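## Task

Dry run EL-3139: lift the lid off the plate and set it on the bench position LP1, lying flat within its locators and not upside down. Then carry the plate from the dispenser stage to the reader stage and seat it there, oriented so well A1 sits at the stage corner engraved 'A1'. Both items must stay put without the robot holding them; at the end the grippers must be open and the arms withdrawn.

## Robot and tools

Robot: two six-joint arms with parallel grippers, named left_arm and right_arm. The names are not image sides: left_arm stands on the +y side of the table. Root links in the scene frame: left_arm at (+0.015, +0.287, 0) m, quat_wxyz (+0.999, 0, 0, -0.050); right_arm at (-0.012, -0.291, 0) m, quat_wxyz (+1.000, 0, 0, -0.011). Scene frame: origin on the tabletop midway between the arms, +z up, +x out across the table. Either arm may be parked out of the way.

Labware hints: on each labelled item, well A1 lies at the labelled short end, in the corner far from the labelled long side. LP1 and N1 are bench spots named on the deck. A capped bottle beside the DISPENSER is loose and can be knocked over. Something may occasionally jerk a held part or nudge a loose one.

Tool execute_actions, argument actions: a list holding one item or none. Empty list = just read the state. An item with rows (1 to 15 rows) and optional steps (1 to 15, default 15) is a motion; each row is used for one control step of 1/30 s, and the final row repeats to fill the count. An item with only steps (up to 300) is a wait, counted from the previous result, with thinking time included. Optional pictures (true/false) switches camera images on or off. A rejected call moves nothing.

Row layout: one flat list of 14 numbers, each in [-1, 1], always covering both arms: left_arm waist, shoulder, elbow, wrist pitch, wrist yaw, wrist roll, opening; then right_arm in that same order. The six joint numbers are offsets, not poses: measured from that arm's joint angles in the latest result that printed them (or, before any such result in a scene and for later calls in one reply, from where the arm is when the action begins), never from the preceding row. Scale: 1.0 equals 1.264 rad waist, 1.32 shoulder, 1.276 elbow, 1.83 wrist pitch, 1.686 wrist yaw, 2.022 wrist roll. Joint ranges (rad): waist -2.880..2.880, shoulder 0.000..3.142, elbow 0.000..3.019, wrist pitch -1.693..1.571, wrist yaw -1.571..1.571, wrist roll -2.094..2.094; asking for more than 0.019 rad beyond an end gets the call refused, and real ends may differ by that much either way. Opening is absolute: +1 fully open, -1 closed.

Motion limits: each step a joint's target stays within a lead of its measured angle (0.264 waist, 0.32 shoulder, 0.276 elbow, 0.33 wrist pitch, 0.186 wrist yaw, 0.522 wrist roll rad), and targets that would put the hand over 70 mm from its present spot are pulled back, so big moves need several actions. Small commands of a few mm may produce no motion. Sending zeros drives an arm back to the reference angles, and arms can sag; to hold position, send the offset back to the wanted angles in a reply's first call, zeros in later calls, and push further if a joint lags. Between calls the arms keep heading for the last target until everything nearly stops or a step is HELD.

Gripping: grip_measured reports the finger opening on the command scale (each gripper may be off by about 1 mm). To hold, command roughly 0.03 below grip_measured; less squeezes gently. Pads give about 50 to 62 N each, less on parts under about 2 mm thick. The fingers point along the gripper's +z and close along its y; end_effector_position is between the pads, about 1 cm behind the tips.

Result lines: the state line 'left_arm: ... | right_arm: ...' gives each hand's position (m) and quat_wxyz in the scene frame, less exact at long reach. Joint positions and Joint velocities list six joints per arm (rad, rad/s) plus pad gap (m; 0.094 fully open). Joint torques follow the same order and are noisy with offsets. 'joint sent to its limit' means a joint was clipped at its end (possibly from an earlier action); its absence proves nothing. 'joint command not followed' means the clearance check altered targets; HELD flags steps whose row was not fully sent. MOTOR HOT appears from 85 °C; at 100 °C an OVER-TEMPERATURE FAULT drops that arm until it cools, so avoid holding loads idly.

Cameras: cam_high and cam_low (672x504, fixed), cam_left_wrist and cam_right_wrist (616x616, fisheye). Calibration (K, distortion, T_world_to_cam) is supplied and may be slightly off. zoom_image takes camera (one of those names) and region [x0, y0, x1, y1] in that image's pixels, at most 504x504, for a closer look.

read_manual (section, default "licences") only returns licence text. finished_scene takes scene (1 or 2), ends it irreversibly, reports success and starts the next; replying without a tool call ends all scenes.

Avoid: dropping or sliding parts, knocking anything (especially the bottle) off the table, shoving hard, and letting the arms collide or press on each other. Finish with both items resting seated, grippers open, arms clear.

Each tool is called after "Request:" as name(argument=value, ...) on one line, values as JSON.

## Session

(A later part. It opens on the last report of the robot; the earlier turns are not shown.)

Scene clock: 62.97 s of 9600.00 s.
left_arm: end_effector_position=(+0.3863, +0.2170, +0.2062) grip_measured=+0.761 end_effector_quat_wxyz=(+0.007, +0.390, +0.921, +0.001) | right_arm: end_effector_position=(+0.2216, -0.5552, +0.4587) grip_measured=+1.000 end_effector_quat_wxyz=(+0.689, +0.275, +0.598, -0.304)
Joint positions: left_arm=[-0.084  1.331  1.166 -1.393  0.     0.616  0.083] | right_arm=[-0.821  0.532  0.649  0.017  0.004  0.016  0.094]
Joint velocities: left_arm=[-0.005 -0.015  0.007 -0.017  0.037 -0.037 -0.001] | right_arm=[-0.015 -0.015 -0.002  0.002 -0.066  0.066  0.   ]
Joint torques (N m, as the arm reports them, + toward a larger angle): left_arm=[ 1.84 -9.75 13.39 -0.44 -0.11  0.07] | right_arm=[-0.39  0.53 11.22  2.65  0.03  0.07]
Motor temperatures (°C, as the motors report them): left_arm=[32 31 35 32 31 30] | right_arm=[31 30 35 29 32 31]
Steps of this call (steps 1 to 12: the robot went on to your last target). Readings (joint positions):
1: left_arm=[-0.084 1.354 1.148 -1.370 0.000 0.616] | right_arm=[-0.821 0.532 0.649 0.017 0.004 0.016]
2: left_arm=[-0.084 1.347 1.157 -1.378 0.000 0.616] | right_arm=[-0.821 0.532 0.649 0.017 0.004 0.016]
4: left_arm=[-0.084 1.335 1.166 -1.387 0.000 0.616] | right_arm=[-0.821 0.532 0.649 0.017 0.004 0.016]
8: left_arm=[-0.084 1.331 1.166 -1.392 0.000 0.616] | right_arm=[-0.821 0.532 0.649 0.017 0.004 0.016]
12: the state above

Request:
execute_actions(actions=[{"rows":[[-0.02,0,0.035,0,0,0,0.73,0,0,0,0,0,0,1],[-0.05,0,0.035,0,0,0.03,0.73,0,0,0,0,0,0,1],[-0.09,0,0.035,0,0,0.06,0.73,0,0,0,0,0,0,1],[-0.13,0,0.035,0,0,0.09,0.73,0,0,0,0,0,0,1],[-0.18,0,0.035,0,0,0.12,0.73,0,0,0,0,0,0,1],[-0.23,0,0.035,0,0,0.15,0.73,0,0,0,0,0,0,1],[-0.28,0,0.035,0,0,0.18,0.73,0,0,0,0,0,0,1],[-0.33,0,0.035,0,0,0.21,0.73,0,0,0,0,0,0,1],[-0.38,0,0.035,0,0,0.24,0.73,0,0,0,0,0,0,1],[-0.43,0,0.035,0,0,0.27,0.73,0,0,0,0,0,0,1],[-0.48,0,0.035,0,0,0.3,0.73,0,0,0,0,0,0,1],[-0.53,0,0.035,0,0,0.33,0.73,0,0,0,0,0,0,1],[-0.57,0,0.035,0,0,0.36,0.73,0,0,0,0,0,0,1],[-0.61,0,0.035,0,0,0.39,0.73,0,0,0,0,0,0,1],[-0.635,0,0.035,0,0,0.403,0.73,0,0,0,0,0,0,1]]}], pictures=false)

Request:
execute_actions(actions=[{"steps":15}], pictures=false)

Request:
execute_actions(actions=[{"rows":[[0,0.02,0.06,-0.01,0,0,0.73,0,0,0,0,0,0,1],[0,0.04,0.09,-0.015,0,0,0.73,0,0,0,0,0,0,1],[0,0.07,0.13,-0.02,0,0,0.73,0,0,0,0,0,0,1],[0,0.1,0.17,-0.03,0,0,0.73,0,0,0,0,0,0,1],[0,0.135,0.215,-0.04,0,0,0.73,0,0,0,0,0,0,1],[0,0.17,0.26,-0.05,0,0,0.73,0,0,0,0,0,0,1],[0,0.205,0.305,-0.055,0,0,0.73,0,0,0,0,0,0,1],[0,0.24,0.35,-0.065,0,0,0.73,0,0,0,0,0,0,1],[0,0.275,0.4,-0.07,0,0,0.73,0,0,0,0,0,0,1],[0,0.31,0.445,-0.08,0,0,0.73,0,0,0,0,0,0,1],[0,0.345,0.49,-0.09,0,0,0.73,0,0,0,0,0,0,1],[0,0.38,0.535,-0.095,0,0,0.73,0,0,0,0,0,0,1],[0,0.415,0.58,-0.105,0,0,0.73,0,0,0,0,0,0,1],[0,0.445,0.625,-0.11,0,0,0.73,0,0,0,0,0,0,1],[0,0.465,0.66,-0.117,0,0,0.73,0,0,0,0,0,0,1]]}], pictures=false)

Request:
execute_actions(actions=[{"steps":25}])

Scene clock: 66.10 s of 9600.00 s.
left_arm: end_effector_position=(+0.2692, +0.0072, +0.2062) grip_measured=+0.762 end_effector_quat_wxyz=(+0.007, +0.827, +0.562, +0.002) | right_arm: end_effector_position=(+0.2216, -0.5552, +0.4587) grip_measured=+1.000 end_effector_quat_wxyz=(+0.689, +0.275, +0.598, -0.304)
Joint positions: left_arm=[-0.732  1.331  1.166 -1.393 -0.002  1.117  0.083] | right_arm=[-0.821  0.532  0.649  0.017  0.004  0.016  0.094]
Joint velocities: left_arm=[-1.871 -0.015 -0.002 -0.022 -0.022  1.619 -0.   ] | right_arm=[-0.015 -0.005  0.002 -0.007  0.022 -0.007  0.   ]
Joint torques (N m, as the arm reports them, + toward a larger angle): left_arm=[  0.71 -10.1   12.48   0.19   0.02   0.14] | right_arm=[-0.4   0.56 11.22  2.65  0.03  0.08]
Motor temperatures (°C, as the motors report them): left_arm=[32 31 35 32 31 30] | right_arm=[31 30 35 29 32 31]
Steps of this call (steps 1 to 30: the robot went on to your last target; steps 31 to 79: nothing new was sent; steps 80 to 94: all 15 steps of this action). Readings (joint positions):
80: left_arm=[-0.085 1.331 1.166 -1.393 0.000 0.616] | right_arm=[-0.821 0.532 0.649 0.017 0.004 0.016]
81: left_arm=[-0.089 1.331 1.166 -1.393 -0.001 0.623] | right_arm=[-0.821 0.532 0.649 0.017 0.004 0.016]
83: left_arm=[-0.120 1.331 1.166 -1.393 -0.004 0.665] | right_arm=[-0.821 0.532 0.649 0.017 0.004 0.016]
87: left_arm=[-0.303 1.331 1.166 -1.393 -0.004 0.796] | right_arm=[-0.821 0.532 0.649 0.017 0.004 0.016]
94: the state above

Scene clock: 66.60 s of 9600.00 s.
left_arm: end_effector_position=(+0.2200, -0.0307, +0.2062) grip_measured=+0.762 end_effector_quat_wxyz=(+0.007, +0.933, +0.360, +0.001) | right_arm: end_effector_position=(+0.2216, -0.5552, +0.4587) grip_measured=+1.000 end_effector_quat_wxyz=(+0.689, +0.275, +0.598, -0.304)
Joint positions: left_arm=[-0.895  1.331  1.166 -1.393  0.001  1.411  0.083] | right_arm=[-0.821  0.532  0.649  0.017  0.004  0.016  0.094]
Joint velocities: left_arm=[ 0.015 -0.005  0.007 -0.022  0.051  0.081  0.   ] | right_arm=[-0.005 -0.015  0.002 -0.017 -0.037 -0.081  0.   ]
Joint torques (N m, as the arm reports them, + toward a larger angle): left_arm=[ 1.6  -9.82 13.06  0.34 -0.14  0.13] | right_arm=[-0.4   0.53 11.21  2.65  0.03  0.08]
Motor temperatures (°C, as the motors report them): left_arm=[32 31 35 32 31 30] | right_arm=[31 30 35 29 32 31]
Steps of this call (steps 1 to 15: the robot went on to your last target). Readings (joint positions):
1: left_arm=[-0.793 1.331 1.166 -1.393 -0.001 1.174] | right_arm=[-0.821 0.532 0.649 0.017 0.004 0.016]
2: left_arm=[-0.847 1.331 1.166 -1.393 0.001 1.224] | right_arm=[-0.821 0.532 0.649 0.017 0.004 0.016]
4: left_arm=[-0.916 1.331 1.166 -1.393 0.006 1.297] | right_arm=[-0.821 0.532 0.649 0.017 0.004 0.016]
8: left_arm=[-0.918 1.331 1.166 -1.393 0.004 1.371] | right_arm=[-0.821 0.532 0.649 0.017 0.004 0.016]
15: the state above

Scene clock: 67.10 s of 9600.00 s.
left_arm: end_effector_position=(+0.3320, -0.2032, +0.2354) grip_measured=+0.762 end_effector_quat_wxyz=(+0.014, +0.933, +0.359, +0.002) | right_arm: end_effector_position=(+0.2216, -0.5552, +0.4587) grip_measured=+1.000 end_effector_quat_wxyz=(+0.689, +0.275, +0.598, -0.304)
Joint positions: left_arm=[-0.895  1.86   1.878 -1.561  0.001  1.411  0.083] | right_arm=[-0.821  0.532  0.649  0.017  0.004  0.016  0.094]
Joint velocities: left_arm=[-0.005  1.275  1.424 -0.393 -0.007  0.022  0.   ] | right_arm=[-0.005 -0.005 -0.002  0.012 -0.037  0.022  0.   ]
Joint torques (N m, as the arm reports them, + toward a larger angle): left_arm=[  1.59 -16.71  13.24  -0.5    0.     0.02] | right_arm=[-0.39  0.52 11.21  2.65  0.03  0.08]
Motor temperatures (°C, as the motors report them): left_arm=[32 31 35 32 31 30] | right_arm=[31 30 35 29 32 31]
Steps of this call (steps 1 to 15: all 15 steps of this action). Readings (joint positions):
1: left_arm=[-0.895 1.331 1.167 -1.393 0.001 1.411] | right_arm=[-0.821 0.532 0.649 0.017 0.004 0.016]
2: left_arm=[-0.895 1.335 1.174 -1.398 0.001 1.411] | right_arm=[-0.821 0.532 0.649 0.017 0.004 0.016]
4: left_arm=[-0.895 1.366 1.221 -1.420 0.001 1.411] | right_arm=[-0.821 0.532 0.649 0.017 0.004 0.016]
8: left_arm=[-0.895 1.524 1.448 -1.473 0.001 1.411] | right_arm=[-0.821 0.532 0.649 0.017 0.004 0.016]
15: the state above

Scene clock: 67.93 s of 9600.00 s.
left_arm: end_effector_position=(+0.3432, -0.2206, +0.2034) grip_measured=+0.762 end_effector_quat_wxyz=(-0.016, +0.933, +0.359, -0.004) | right_arm: end_effector_position=(+0.2216, -0.5552, +0.4587) grip_measured=+1.000 end_effector_quat_wxyz=(+0.689, +0.275, +0.598, -0.304)
Joint positions: left_arm=[-0.895  1.966  1.954 -1.592  0.001  1.411  0.083] | right_arm=[-0.821  0.532  0.649  0.017  0.004  0.016  0.094]
Joint velocities: left_arm=[-0.005 -0.015  0.007 -0.002 -0.081  0.037 -0.002] | right_arm=[-0.005  0.015 -0.002 -0.027 -0.007 -0.022  0.   ]
Joint torques (N m, as the arm reports them, + toward a larger angle): left_arm=[  1.11 -21.    13.9   -0.55  -0.1    0.04] | right_arm=[-0.39  0.56 11.22  2.65  0.03  0.08]
Motor temperatures (°C, as the motors report them): left_arm=[32 31 35 32 31 30] | right_arm=[31 30 35 29 32 31]
Steps of this call (steps 1 to 25: the robot went on to your last target). Readings (joint positions):
1: left_arm=[-0.895 1.898 1.920 -1.569 0.001 1.411] | right_arm=[-0.821 0.532 0.649 0.017 0.004 0.016]
2: left_arm=[-0.895 1.926 1.944 -1.570 0.001 1.411] | right_arm=[-0.821 0.532 0.649 0.017 0.004 0.016]
4: left_arm=[-0.895 1.955 1.951 -1.575 0.001 1.411] | right_arm=[-0.821 0.532 0.649 0.017 0.004 0.016]
8: left_arm=[-0.895 1.968 1.951 -1.590 0.001 1.411] | right_arm=[-0.821 0.532 0.649 0.017 0.004 0.016]
25: the state above
camera_calibration (this result's frames):
cam_left_wrist: T_world_to_cam=[[-0.66929, 0.742573, 0.0252429, 0.390057], [0.606691, 0.526574, 0.595521, -0.205734], [0.428926, 0.413891, -0.802943, 0.236087], [0, 0, 0, 1]] pos_world=[0.284614, -0.279026, 0.302237]
cam_right_wrist: T_world_to_cam=[[-0.737507, -0.675254, -0.0108006, -0.206537], [-0.315307, 0.358431, -0.878697, 0.676791], [0.597215, -0.644639, -0.477257, -0.144093], [0, 0, 0, 1]] pos_world=[0.147129, -0.474936, 0.523694]

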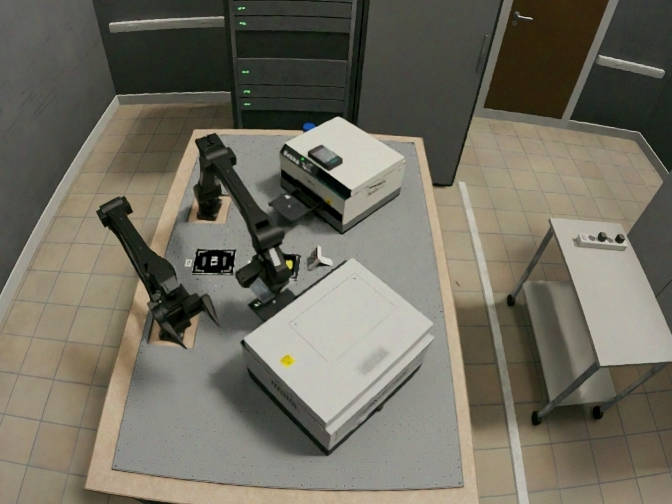

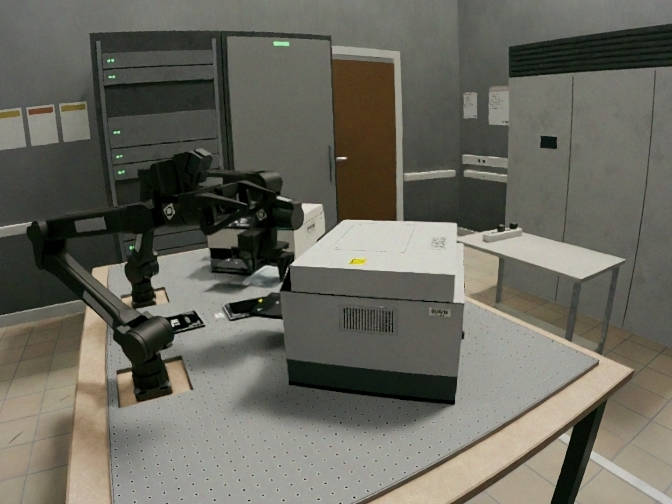

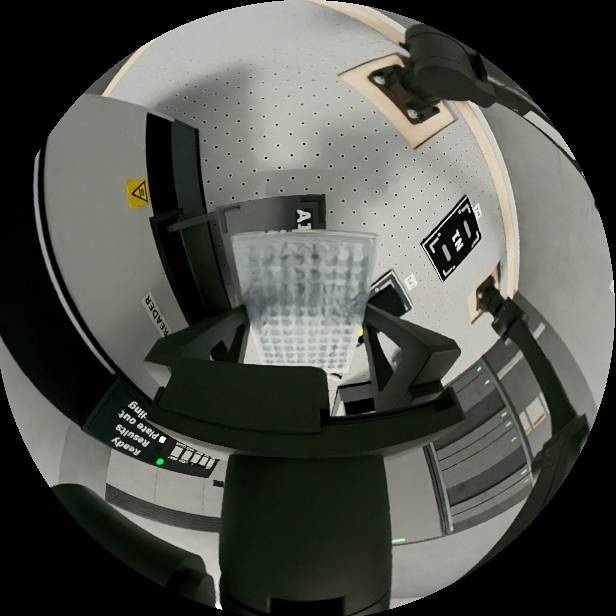

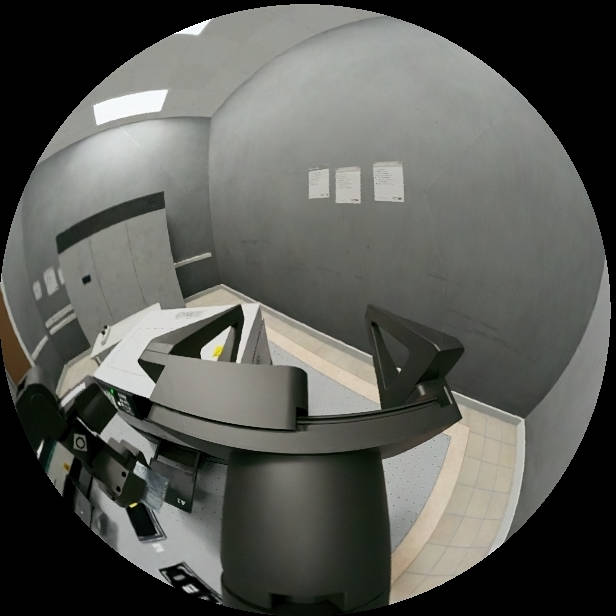

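Request:
execute_actions(actions=[{"rows":[[-0.005,0.004,0.04,0.02,0,-0.004,0.73,0,0,0,0,0,0,1],[-0.01,0.01,0.045,0.025,0,-0.008,0.73,0,0,0,0,0,0,1],[-0.015,0.016,0.05,0.03,0,-0.01,0.73,0,0,0,0,0,0,1],[-0.019,0.022,0.05,0.035,0,-0.01,0.73,0,0,0,0,0,0,1],[-0.019,0.03,0.05,0.04,0,-0.01,0.73,0,0,0,0,0,0,1],[-0.019,0.038,0.05,0.045,0,-0.01,0.73,0,0,0,0,0,0,1],[-0.019,0.046,0.05,0.05,0,-0.01,0.73,0,0,0,0,0,0,1],[-0.019,0.054,0.05,0.051,0,-0.01,0.73,0,0,0,0,0,0,1]]}])

Request:
zoom_image(camera="cam_left_wrist", region=[190,170,420,390])

Scene clock: 72.00 s of 9600.00 s.
left_arm: end_effector_position=(+0.3509, -0.2465, +0.1720) grip_measured=+0.762 end_effector_quat_wxyz=(-0.001, +0.934, +0.358, -0.001) | right_arm: end_effector_position=(+0.2216, -0.5552, +0.4587) grip_measured=+1.000 end_effector_quat_wxyz=(+0.689, +0.275, +0.598, -0.304)
Joint positions: left_arm=[-0.907  2.027  1.967 -1.513  0.001  1.402  0.083] | right_arm=[-0.821  0.532  0.649  0.017  0.004  0.016  0.094]
Joint velocities: left_arm=[-0.015  0.103 -0.007 -0.012  0.037 -0.051 -0.001] | right_arm=[-0.015  0.005  0.007 -0.002  0.037 -0.051  0.   ]
Joint torques (N m, as the arm reports them, + toward a larger angle): left_arm=[  0.6  -19.11  13.74   1.11  -0.06  -0.09] | right_arm=[-0.37  0.51 11.22  2.65  0.03  0.08]
Motor temperatures (°C, as the motors report them): left_arm=[32 31 36 32 31 30] | right_arm=[31 30 35 29 32 31]
Steps of this call (steps 1 to 15: the robot went on to your last target; steps 16 to 90: nothing new was sent; then 0.57 s passed at rest; steps 91 to 105: all 15 steps of this action). Readings (joint positions):
91: left_arm=[-0.895 1.966 1.954 -1.589 0.001 1.411] | right_arm=[-0.821 0.532 0.649 0.017 0.004 0.016]
92: left_arm=[-0.895 1.966 1.954 -1.582 0.001 1.411] | right_arm=[-0.821 0.532 0.649 0.017 0.004 0.016]
94: left_arm=[-0.896 1.967 1.954 -1.563 0.001 1.407] | right_arm=[-0.821 0.532 0.649 0.017 0.004 0.016]
98: left_arm=[-0.901 1.981 1.964 -1.528 0.001 1.404] | right_arm=[-0.821 0.532 0.649 0.017 0.004 0.016]
105: the state above
camera_calibration (this result's frames):
cam_left_wrist: T_world_to_cam=[[-0.667756, 0.744362, -0.00526095, 0.420444], [0.597937, 0.540583, 0.591812, -0.170881], [0.443366, 0.39204, -0.806059, 0.20845], [0, 0, 0, 1]] pos_world=[0.29051, -0.302308, 0.271364]
cam_right_wrist: T_world_to_cam=[[-0.737507, -0.675254, -0.0108006, -0.206537], [-0.315307, 0.358431, -0.878697, 0.676791], [0.597215, -0.644639, -0.477257, -0.144093], [0, 0, 0, 1]] pos_world=[0.147129, -0.474936, 0.523694]

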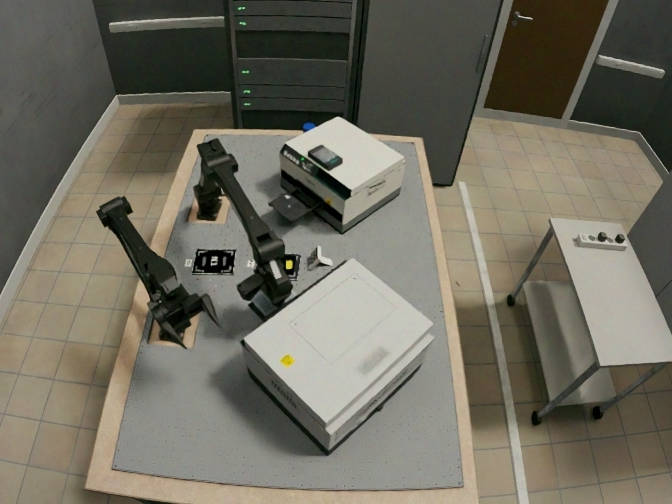

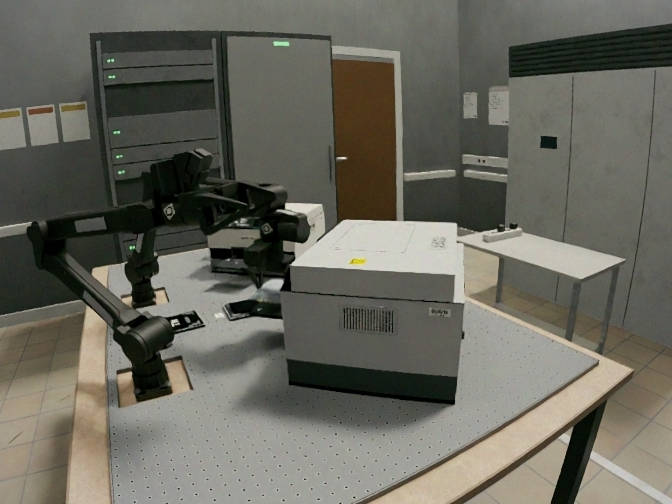

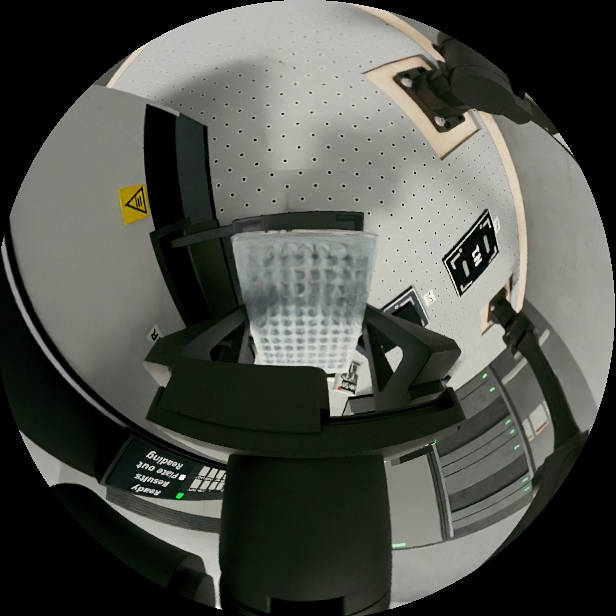

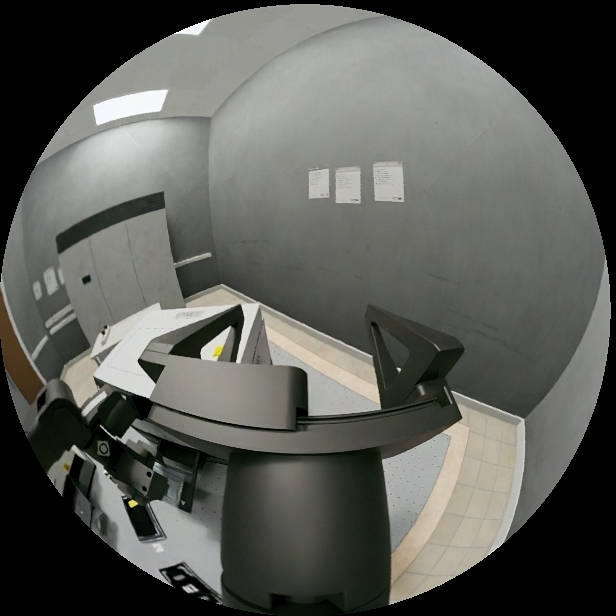

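Region (190, 170, 420, 390) of cam_left_wrist's 616x616 image, scaled by 2.191, with more detail than that image has; it fills the top 482 rows of this view, and the rest is white.

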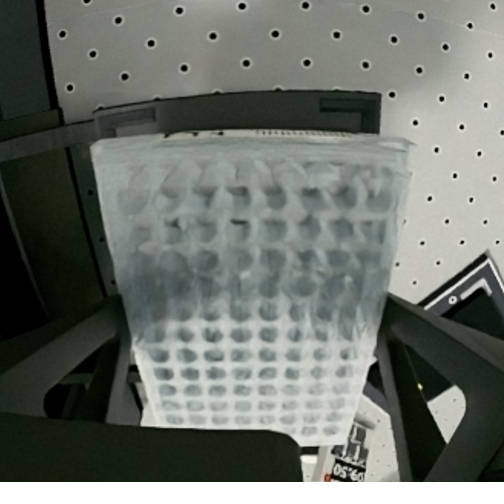

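Request:
execute_actions(actions=[{"rows":[[0,0.012,-0.012,0.022,0,-0.025,0.73,0,0,0,0,0,0,1]]}])

Request:
zoom_image(camera="cam_left_wrist", region=[190,170,420,390])

Scene clock: 73.30 s of 9600.00 s.
left_arm: end_effector_position=(+0.3523, -0.2488, +0.1645) grip_measured=+0.762 end_effector_quat_wxyz=(+0.002, +0.927, +0.376, -0.000) | right_arm: end_effector_position=(+0.2216, -0.5552, +0.4587) grip_measured=+1.000 end_effector_quat_wxyz=(+0.689, +0.275, +0.598, -0.304)
Joint positions: left_arm=[-0.907  2.031  1.955 -1.489  0.001  1.363  0.083] | right_arm=[-0.821  0.532  0.649  0.017  0.004  0.016  0.094]
Joint velocities: left_arm=[-0.024 -0.005  0.012  0.012 -0.022  0.022  0.   ] | right_arm=[-0.034 -0.005  0.012 -0.007  0.007 -0.037  0.   ]
Joint torques (N m, as the arm reports them, + toward a larger angle): left_arm=[  1.96 -18.85   9.29   0.56  -0.03  -0.1 ] | right_arm=[-0.39  0.53 11.21  2.65  0.03  0.08]
Motor temperatures (°C, as the motors report them): left_arm=[32 31 36 32 31 30] | right_arm=[31 30 35 29 32 31]
Steps of this call (steps 1 to 15: the robot went on to your last target; steps 16 to 24: nothing new was sent; steps 25 to 39: all 15 steps of this action). Readings (joint positions):
25: left_arm=[-0.907 2.031 1.966 -1.510 0.001 1.396] | right_arm=[-0.821 0.532 0.649 0.017 0.004 0.016]
26: left_arm=[-0.907 2.031 1.964 -1.502 0.001 1.389] | right_arm=[-0.821 0.532 0.649 0.017 0.004 0.016]
28: left_arm=[-0.907 2.031 1.959 -1.492 0.001 1.379] | right_arm=[-0.821 0.532 0.649 0.017 0.004 0.016]
32: left_arm=[-0.907 2.031 1.955 -1.490 0.001 1.368] | right_arm=[-0.821 0.532 0.649 0.017 0.004 0.016]
39: the state above
camera_calibration (this result's frames):
cam_left_wrist: T_world_to_cam=[[-0.696174, 0.717773, -0.0119494, 0.427524], [0.574262, 0.566816, 0.590714, -0.150976], [0.430772, 0.404378, -0.806792, 0.210213], [0, 0, 0, 1]] pos_world=[0.293777, -0.306295, 0.263891]
cam_right_wrist: T_world_to_cam=[[-0.737507, -0.675254, -0.0108006, -0.206537], [-0.315307, 0.358431, -0.878697, 0.676791], [0.597215, -0.644639, -0.477257, -0.144093], [0, 0, 0, 1]] pos_world=[0.147129, -0.474936, 0.523694]

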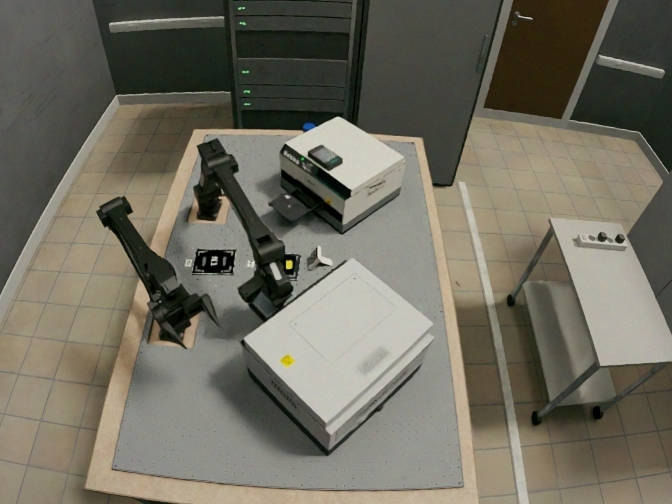

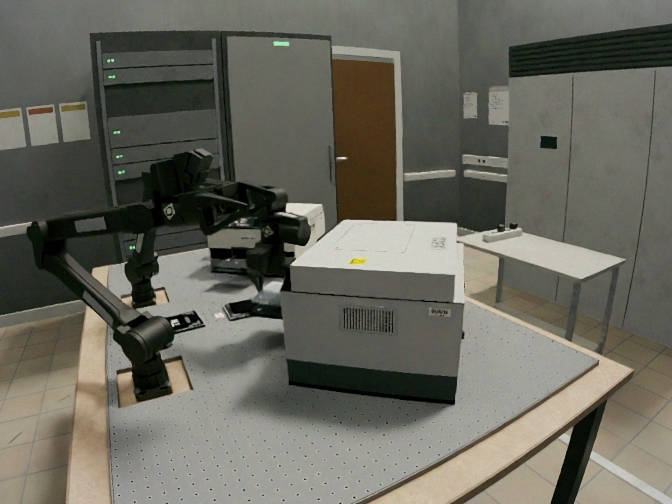

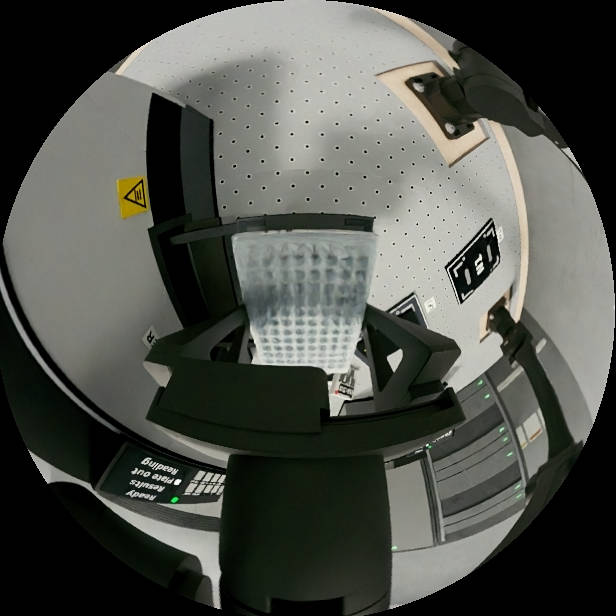

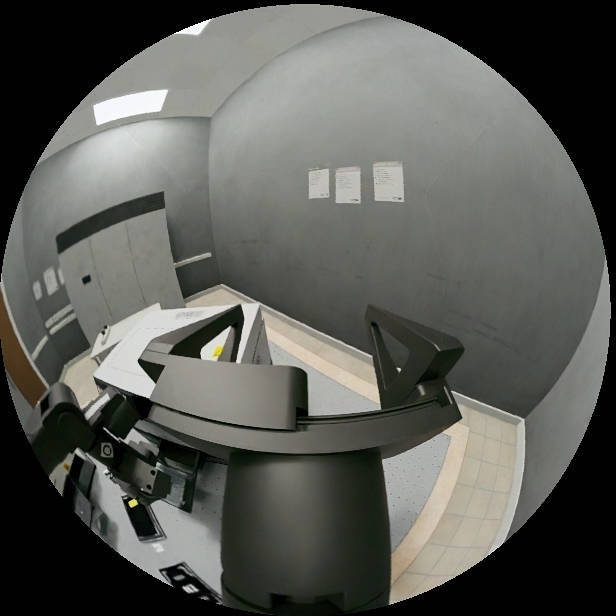

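Region (190, 170, 420, 390) of cam_left_wrist's 616x616 image, scaled by 2.191, with more detail than that image has; it fills the top 482 rows of this view, and the rest is white.

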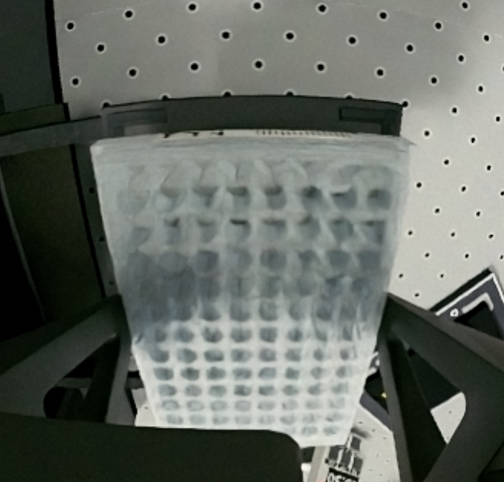

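Request:
execute_actions(actions=[{"rows":[[0,0,-0.021,0.018,0,-0.014,0.73,0,0,0,0,0,0,1]]}])

Request:
zoom_image(camera="cam_left_wrist", region=[190,170,420,390])

Scene clock: 74.37 s of 9600.00 s.
left_arm: end_effector_position=(+0.3505, -0.2460, +0.1544) grip_measured=+0.762 end_effector_quat_wxyz=(-0.002, +0.923, +0.385, -0.001) | right_arm: end_effector_position=(+0.2216, -0.5552, +0.4587) grip_measured=+1.000 end_effector_quat_wxyz=(+0.689, +0.275, +0.598, -0.304)
Joint positions: left_arm=[-0.907  2.031  1.928 -1.473  0.001  1.345  0.083] | right_arm=[-0.821  0.532  0.649  0.017  0.004  0.016  0.094]
Joint velocities: left_arm=[ 0.005 -0.015 -0.007 -0.022 -0.037 -0.007 -0.   ] | right_arm=[-0.005  0.005 -0.002  0.017 -0.037  0.037  0.   ]
Joint torques (N m, as the arm reports them, + toward a larger angle): left_arm=[  2.01 -19.24   9.43   0.9   -0.07  -0.07] | right_arm=[-0.4   0.54 11.21  2.65  0.04  0.08]
Motor temperatures (°C, as the motors report them): left_arm=[32 32 36 32 31 30] | right_arm=[31 30 35 29 32 31]
Steps of this call (steps 1 to 15: the robot went on to your last target; steps 16 to 17: nothing new was sent; steps 18 to 32: all 15 steps of this action). Readings (joint positions):
18: left_arm=[-0.907 2.031 1.952 -1.486 0.001 1.359] | right_arm=[-0.821 0.532 0.649 0.017 0.004 0.016]
19: left_arm=[-0.907 2.031 1.947 -1.481 0.001 1.356] | right_arm=[-0.821 0.532 0.649 0.017 0.004 0.016]
21: left_arm=[-0.907 2.031 1.937 -1.474 0.001 1.352] | right_arm=[-0.821 0.532 0.649 0.017 0.004 0.016]
25: left_arm=[-0.907 2.031 1.928 -1.473 0.001 1.347] | right_arm=[-0.821 0.532 0.649 0.017 0.004 0.016]
32: the state above
camera_calibration (this result's frames):
cam_left_wrist: T_world_to_cam=[[-0.708969, 0.705236, -0.00224073, 0.424037], [0.56719, 0.572076, 0.592473, -0.142137], [0.419115, 0.418774, -0.805587, 0.209204], [0, 0, 0, 1]] pos_world=[0.293568, -0.305342, 0.253695]
cam_right_wrist: T_world_to_cam=[[-0.737507, -0.675254, -0.0108006, -0.206537], [-0.315307, 0.358431, -0.878697, 0.676791], [0.597215, -0.644639, -0.477257, -0.144093], [0, 0, 0, 1]] pos_world=[0.147129, -0.474936, 0.523694]

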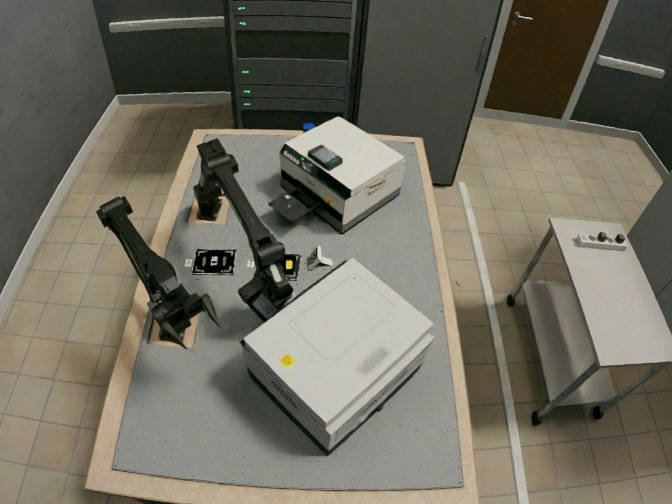

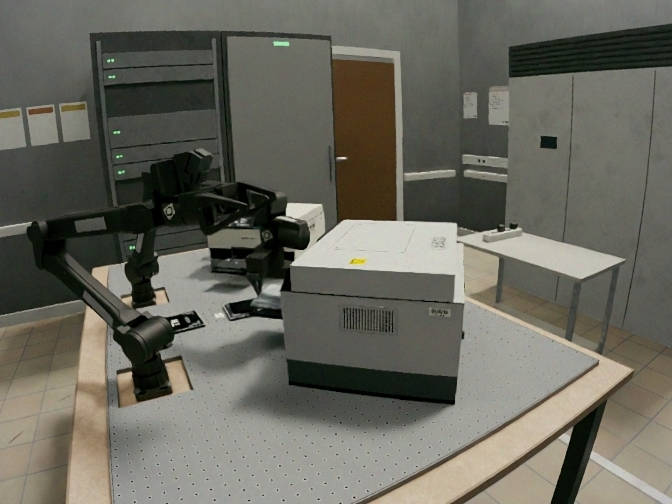

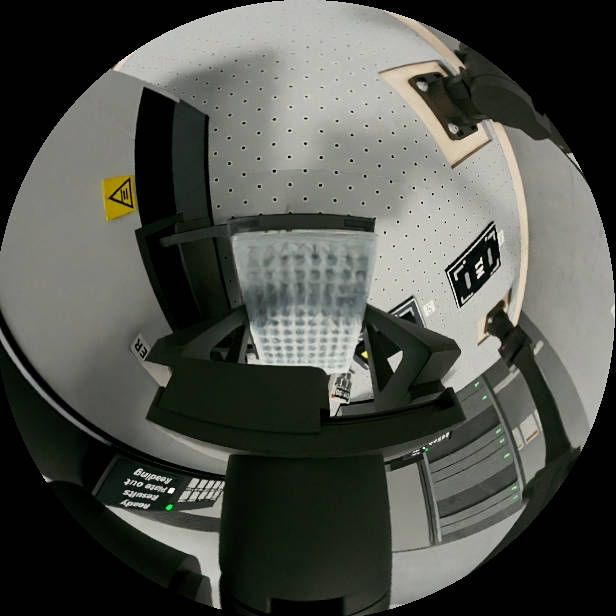

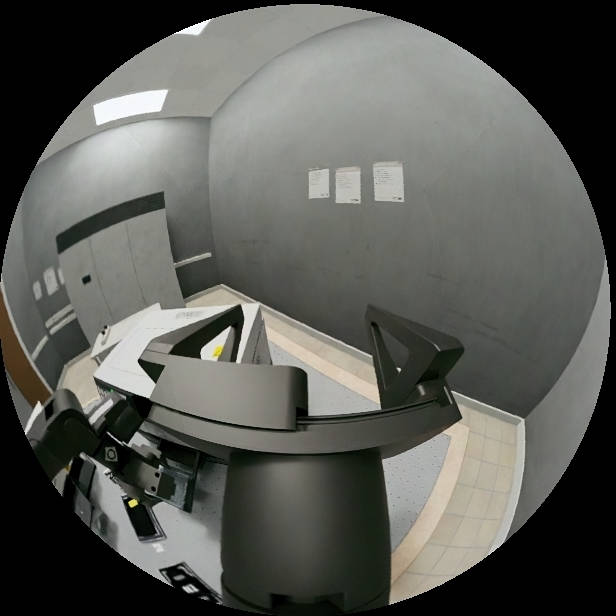

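Region (190, 170, 420, 390) of cam_left_wrist's 616x616 image, scaled by 2.191, with more detail than that image has; it fills the top 482 rows of this view, and the rest is white.

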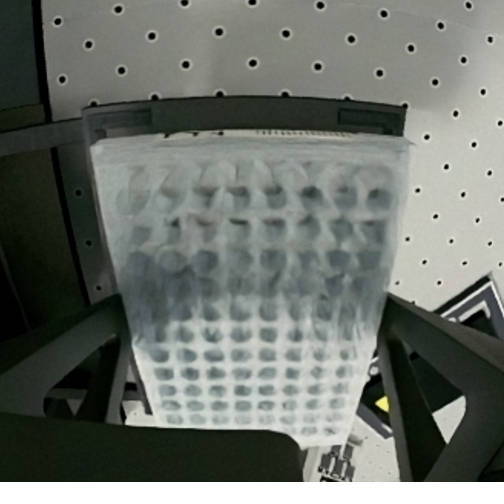

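Request:
execute_actions(actions=[{"rows":[[-0.012,0,-0.008,0.02,0,0,0.73,0,0,0,0,0,0,1]]}])

Request:
zoom_image(camera="cam_left_wrist", region=[190,170,420,390])

Scene clock: 75.47 s of 9600.00 s.
left_arm: end_effector_position=(+0.3521, -0.2488, +0.1520) grip_measured=+0.762 end_effector_quat_wxyz=(+0.005, +0.923, +0.385, +0.000) | right_arm: end_effector_position=(+0.2216, -0.5552, +0.4587) grip_measured=+1.000 end_effector_quat_wxyz=(+0.689, +0.275, +0.598, -0.304)
Joint positions: left_arm=[-0.908  2.031  1.922 -1.452  0.001  1.344  0.083] | right_arm=[-0.821  0.532  0.649  0.017  0.004  0.016  0.094]
Joint velocities: left_arm=[-0.005 -0.005 -0.002  0.002 -0.037  0.022 -0.001] | right_arm=[-0.015 -0.005 -0.002  0.012  0.095  0.007  0.   ]
Joint torques (N m, as the arm reports them, + toward a larger angle): left_arm=[  0.4  -20.36   9.25   0.9   -0.09   0.03] | right_arm=[-0.39  0.55 11.21  2.65  0.03  0.08]
Motor temperatures (°C, as the motors report them): left_arm=[32 32 36 32 31 30] | right_arm=[31 30 35 29 32 31]
Steps of this call (steps 1 to 15: the robot went on to your last target; steps 16 to 18: nothing new was sent; steps 19 to 33: all 15 steps of this action). Readings (joint positions):
19: left_arm=[-0.908 2.031 1.927 -1.470 0.001 1.344] | right_arm=[-0.821 0.532 0.649 0.017 0.004 0.016]
20: left_arm=[-0.908 2.031 1.926 -1.464 0.001 1.344] | right_arm=[-0.821 0.532 0.649 0.017 0.004 0.016]
22: left_arm=[-0.908 2.031 1.924 -1.455 0.001 1.344] | right_arm=[-0.821 0.532 0.649 0.017 0.004 0.016]
26: left_arm=[-0.908 2.031 1.922 -1.453 0.001 1.344] | right_arm=[-0.821 0.532 0.649 0.017 0.004 0.016]
33: the state above
camera_calibration (this result's frames):
cam_left_wrist: T_world_to_cam=[[-0.708901, 0.705127, -0.0159988, 0.429145], [0.562736, 0.579131, 0.589861, -0.13619], [0.425192, 0.40915, -0.807347, 0.203513], [0, 0, 0, 1]] pos_world=[0.294328, -0.306997, 0.251505]
cam_right_wrist: T_world_to_cam=[[-0.737507, -0.675254, -0.0108006, -0.206537], [-0.315307, 0.358431, -0.878697, 0.676791], [0.597215, -0.644639, -0.477257, -0.144093], [0, 0, 0, 1]] pos_world=[0.147129, -0.474936, 0.523694]

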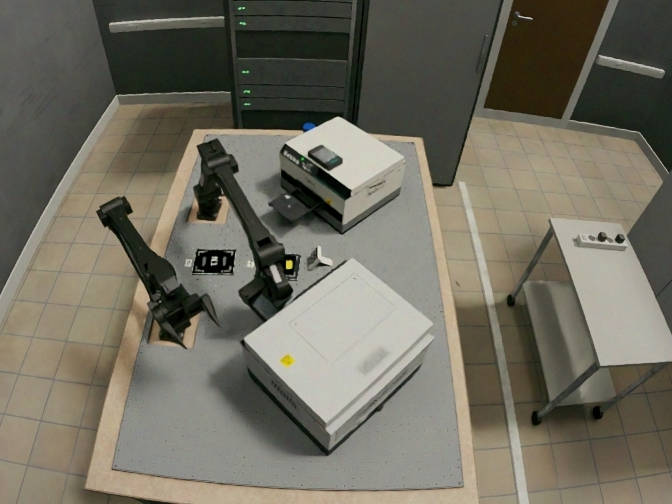

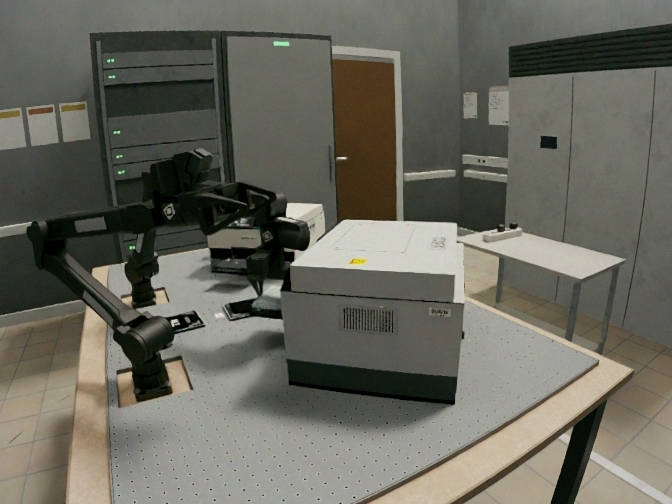

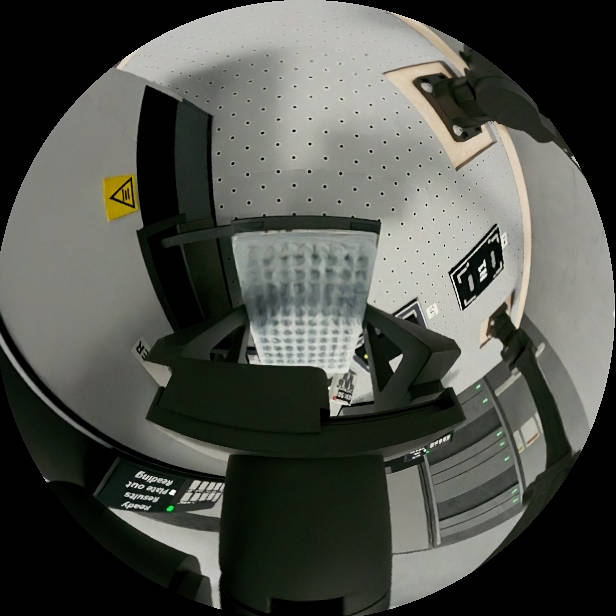

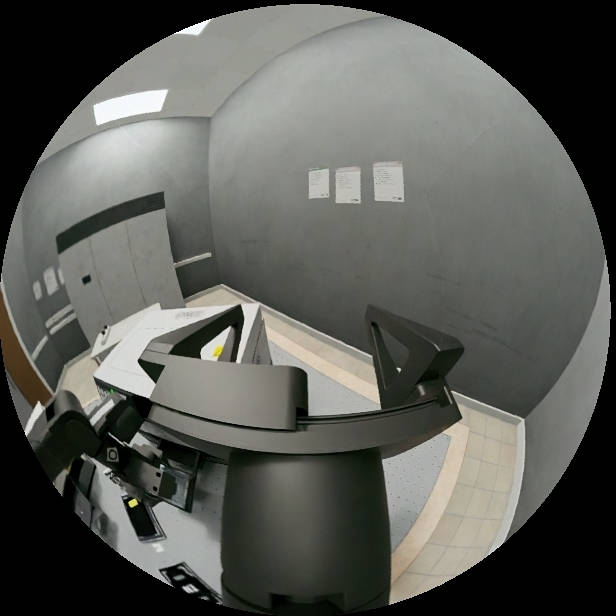

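Region (190, 170, 420, 390) of cam_left_wrist's 616x616 image, scaled by 2.191, with more detail than that image has; it fills the top 482 rows of this view, and the rest is white.

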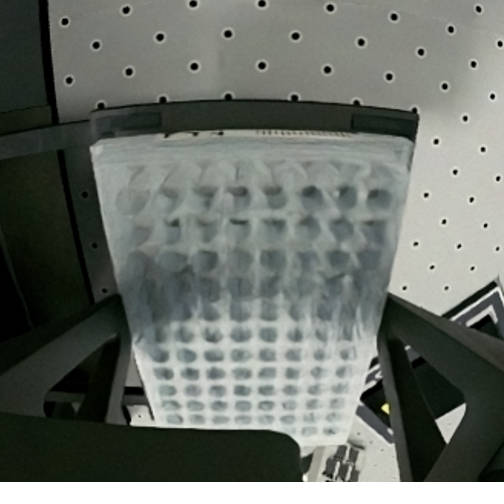

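Request:
execute_actions(actions=[{"rows":[[0,0,-0.016,0.015,0,0,0.73,0,0,0,0,0,0,1]]}])

Request:
zoom_image(camera="cam_left_wrist", region=[190,170,420,390])

Scene clock: 76.47 s of 9600.00 s.
left_arm: end_effector_position=(+0.3505, -0.2463, +0.1447) grip_measured=+0.762 end_effector_quat_wxyz=(+0.000, +0.923, +0.385, -0.001) | right_arm: end_effector_position=(+0.2216, -0.5552, +0.4587) grip_measured=+1.000 end_effector_quat_wxyz=(+0.689, +0.275, +0.598, -0.304)
Joint positions: left_arm=[-0.908  2.031  1.903 -1.442  0.001  1.344  0.083] | right_arm=[-0.821  0.532  0.649  0.017  0.004  0.016  0.094]
Joint velocities: left_arm=[-0.005 -0.015 -0.017 -0.002  0.022 -0.037  0.001] | right_arm=[-0.005  0.005  0.012 -0.012  0.022  0.066  0.   ]
Joint torques (N m, as the arm reports them, + toward a larger angle): left_arm=[  0.31 -20.2    9.12   0.88  -0.11   0.05] | right_arm=[-0.38  0.54 11.21  2.65  0.03  0.08]
Motor temperatures (°C, as the motors report them): left_arm=[32 32 36 32 31 30] | right_arm=[31 30 35 29 32 31]
Steps of this call (steps 1 to 15: the robot went on to your last target; steps 16 to 30: all 15 steps of this action). Readings (joint positions):
16: left_arm=[-0.908 2.031 1.920 -1.450 0.001 1.344] | right_arm=[-0.821 0.532 0.649 0.017 0.004 0.016]
17: left_arm=[-0.908 2.031 1.917 -1.447 0.001 1.344] | right_arm=[-0.821 0.532 0.649 0.017 0.004 0.016]
19: left_arm=[-0.908 2.031 1.909 -1.442 0.001 1.344] | right_arm=[-0.821 0.532 0.649 0.017 0.004 0.016]
23: left_arm=[-0.908 2.031 1.903 -1.442 0.001 1.344] | right_arm=[-0.821 0.532 0.649 0.017 0.004 0.016]
30: the state above
camera_calibration (this result's frames):
cam_left_wrist: T_world_to_cam=[[-0.708954, 0.705211, -0.00781852, 0.42503], [0.565382, 0.574939, 0.591429, -0.13466], [0.421578, 0.414876, -0.806319, 0.199846], [0, 0, 0, 1]] pos_world=[0.29321, -0.305226, 0.244104]
cam_right_wrist: T_world_to_cam=[[-0.737507, -0.675254, -0.0108006, -0.206537], [-0.315307, 0.358431, -0.878697, 0.676791], [0.597215, -0.644639, -0.477257, -0.144093], [0, 0, 0, 1]] pos_world=[0.147129, -0.474936, 0.523694]

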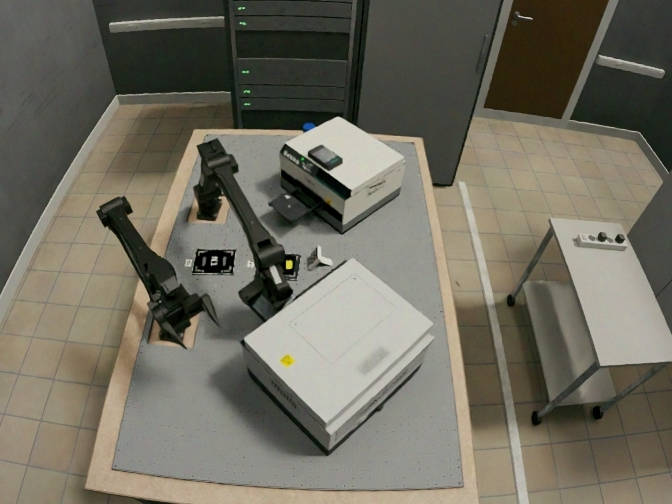

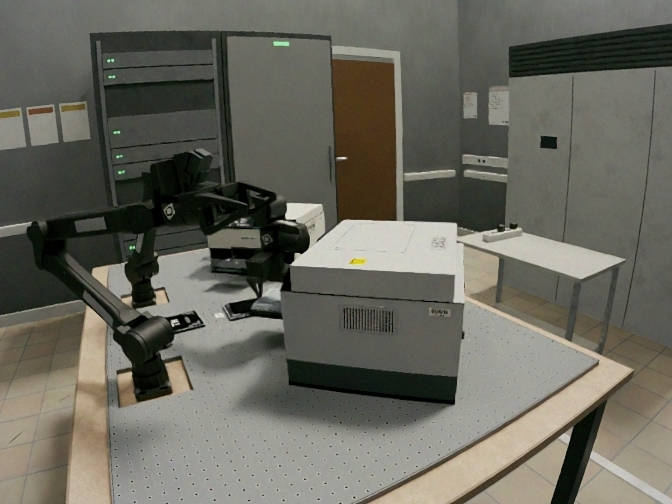

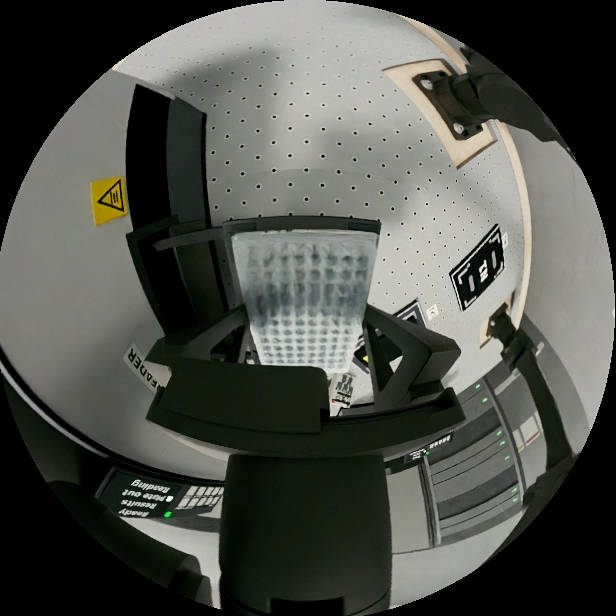

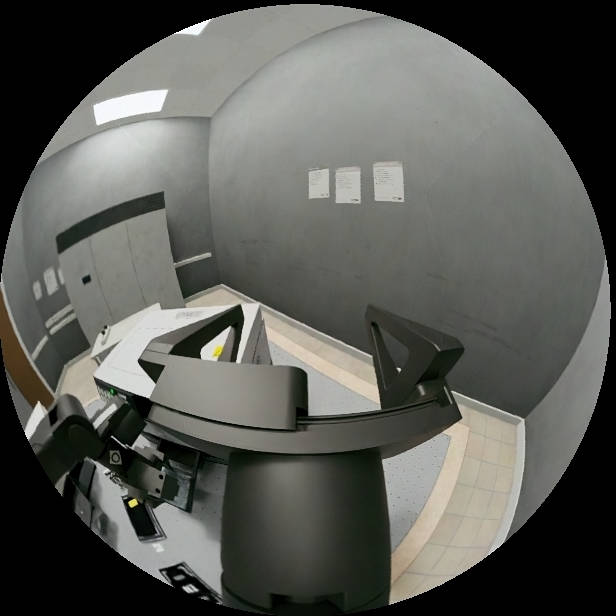

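Region (190, 170, 420, 390) of cam_left_wrist's 616x616 image, scaled by 2.191, with more detail than that image has; it fills the top 482 rows of this view, and the rest is white.

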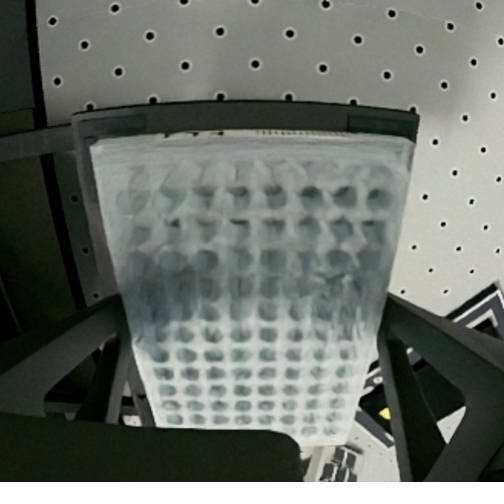

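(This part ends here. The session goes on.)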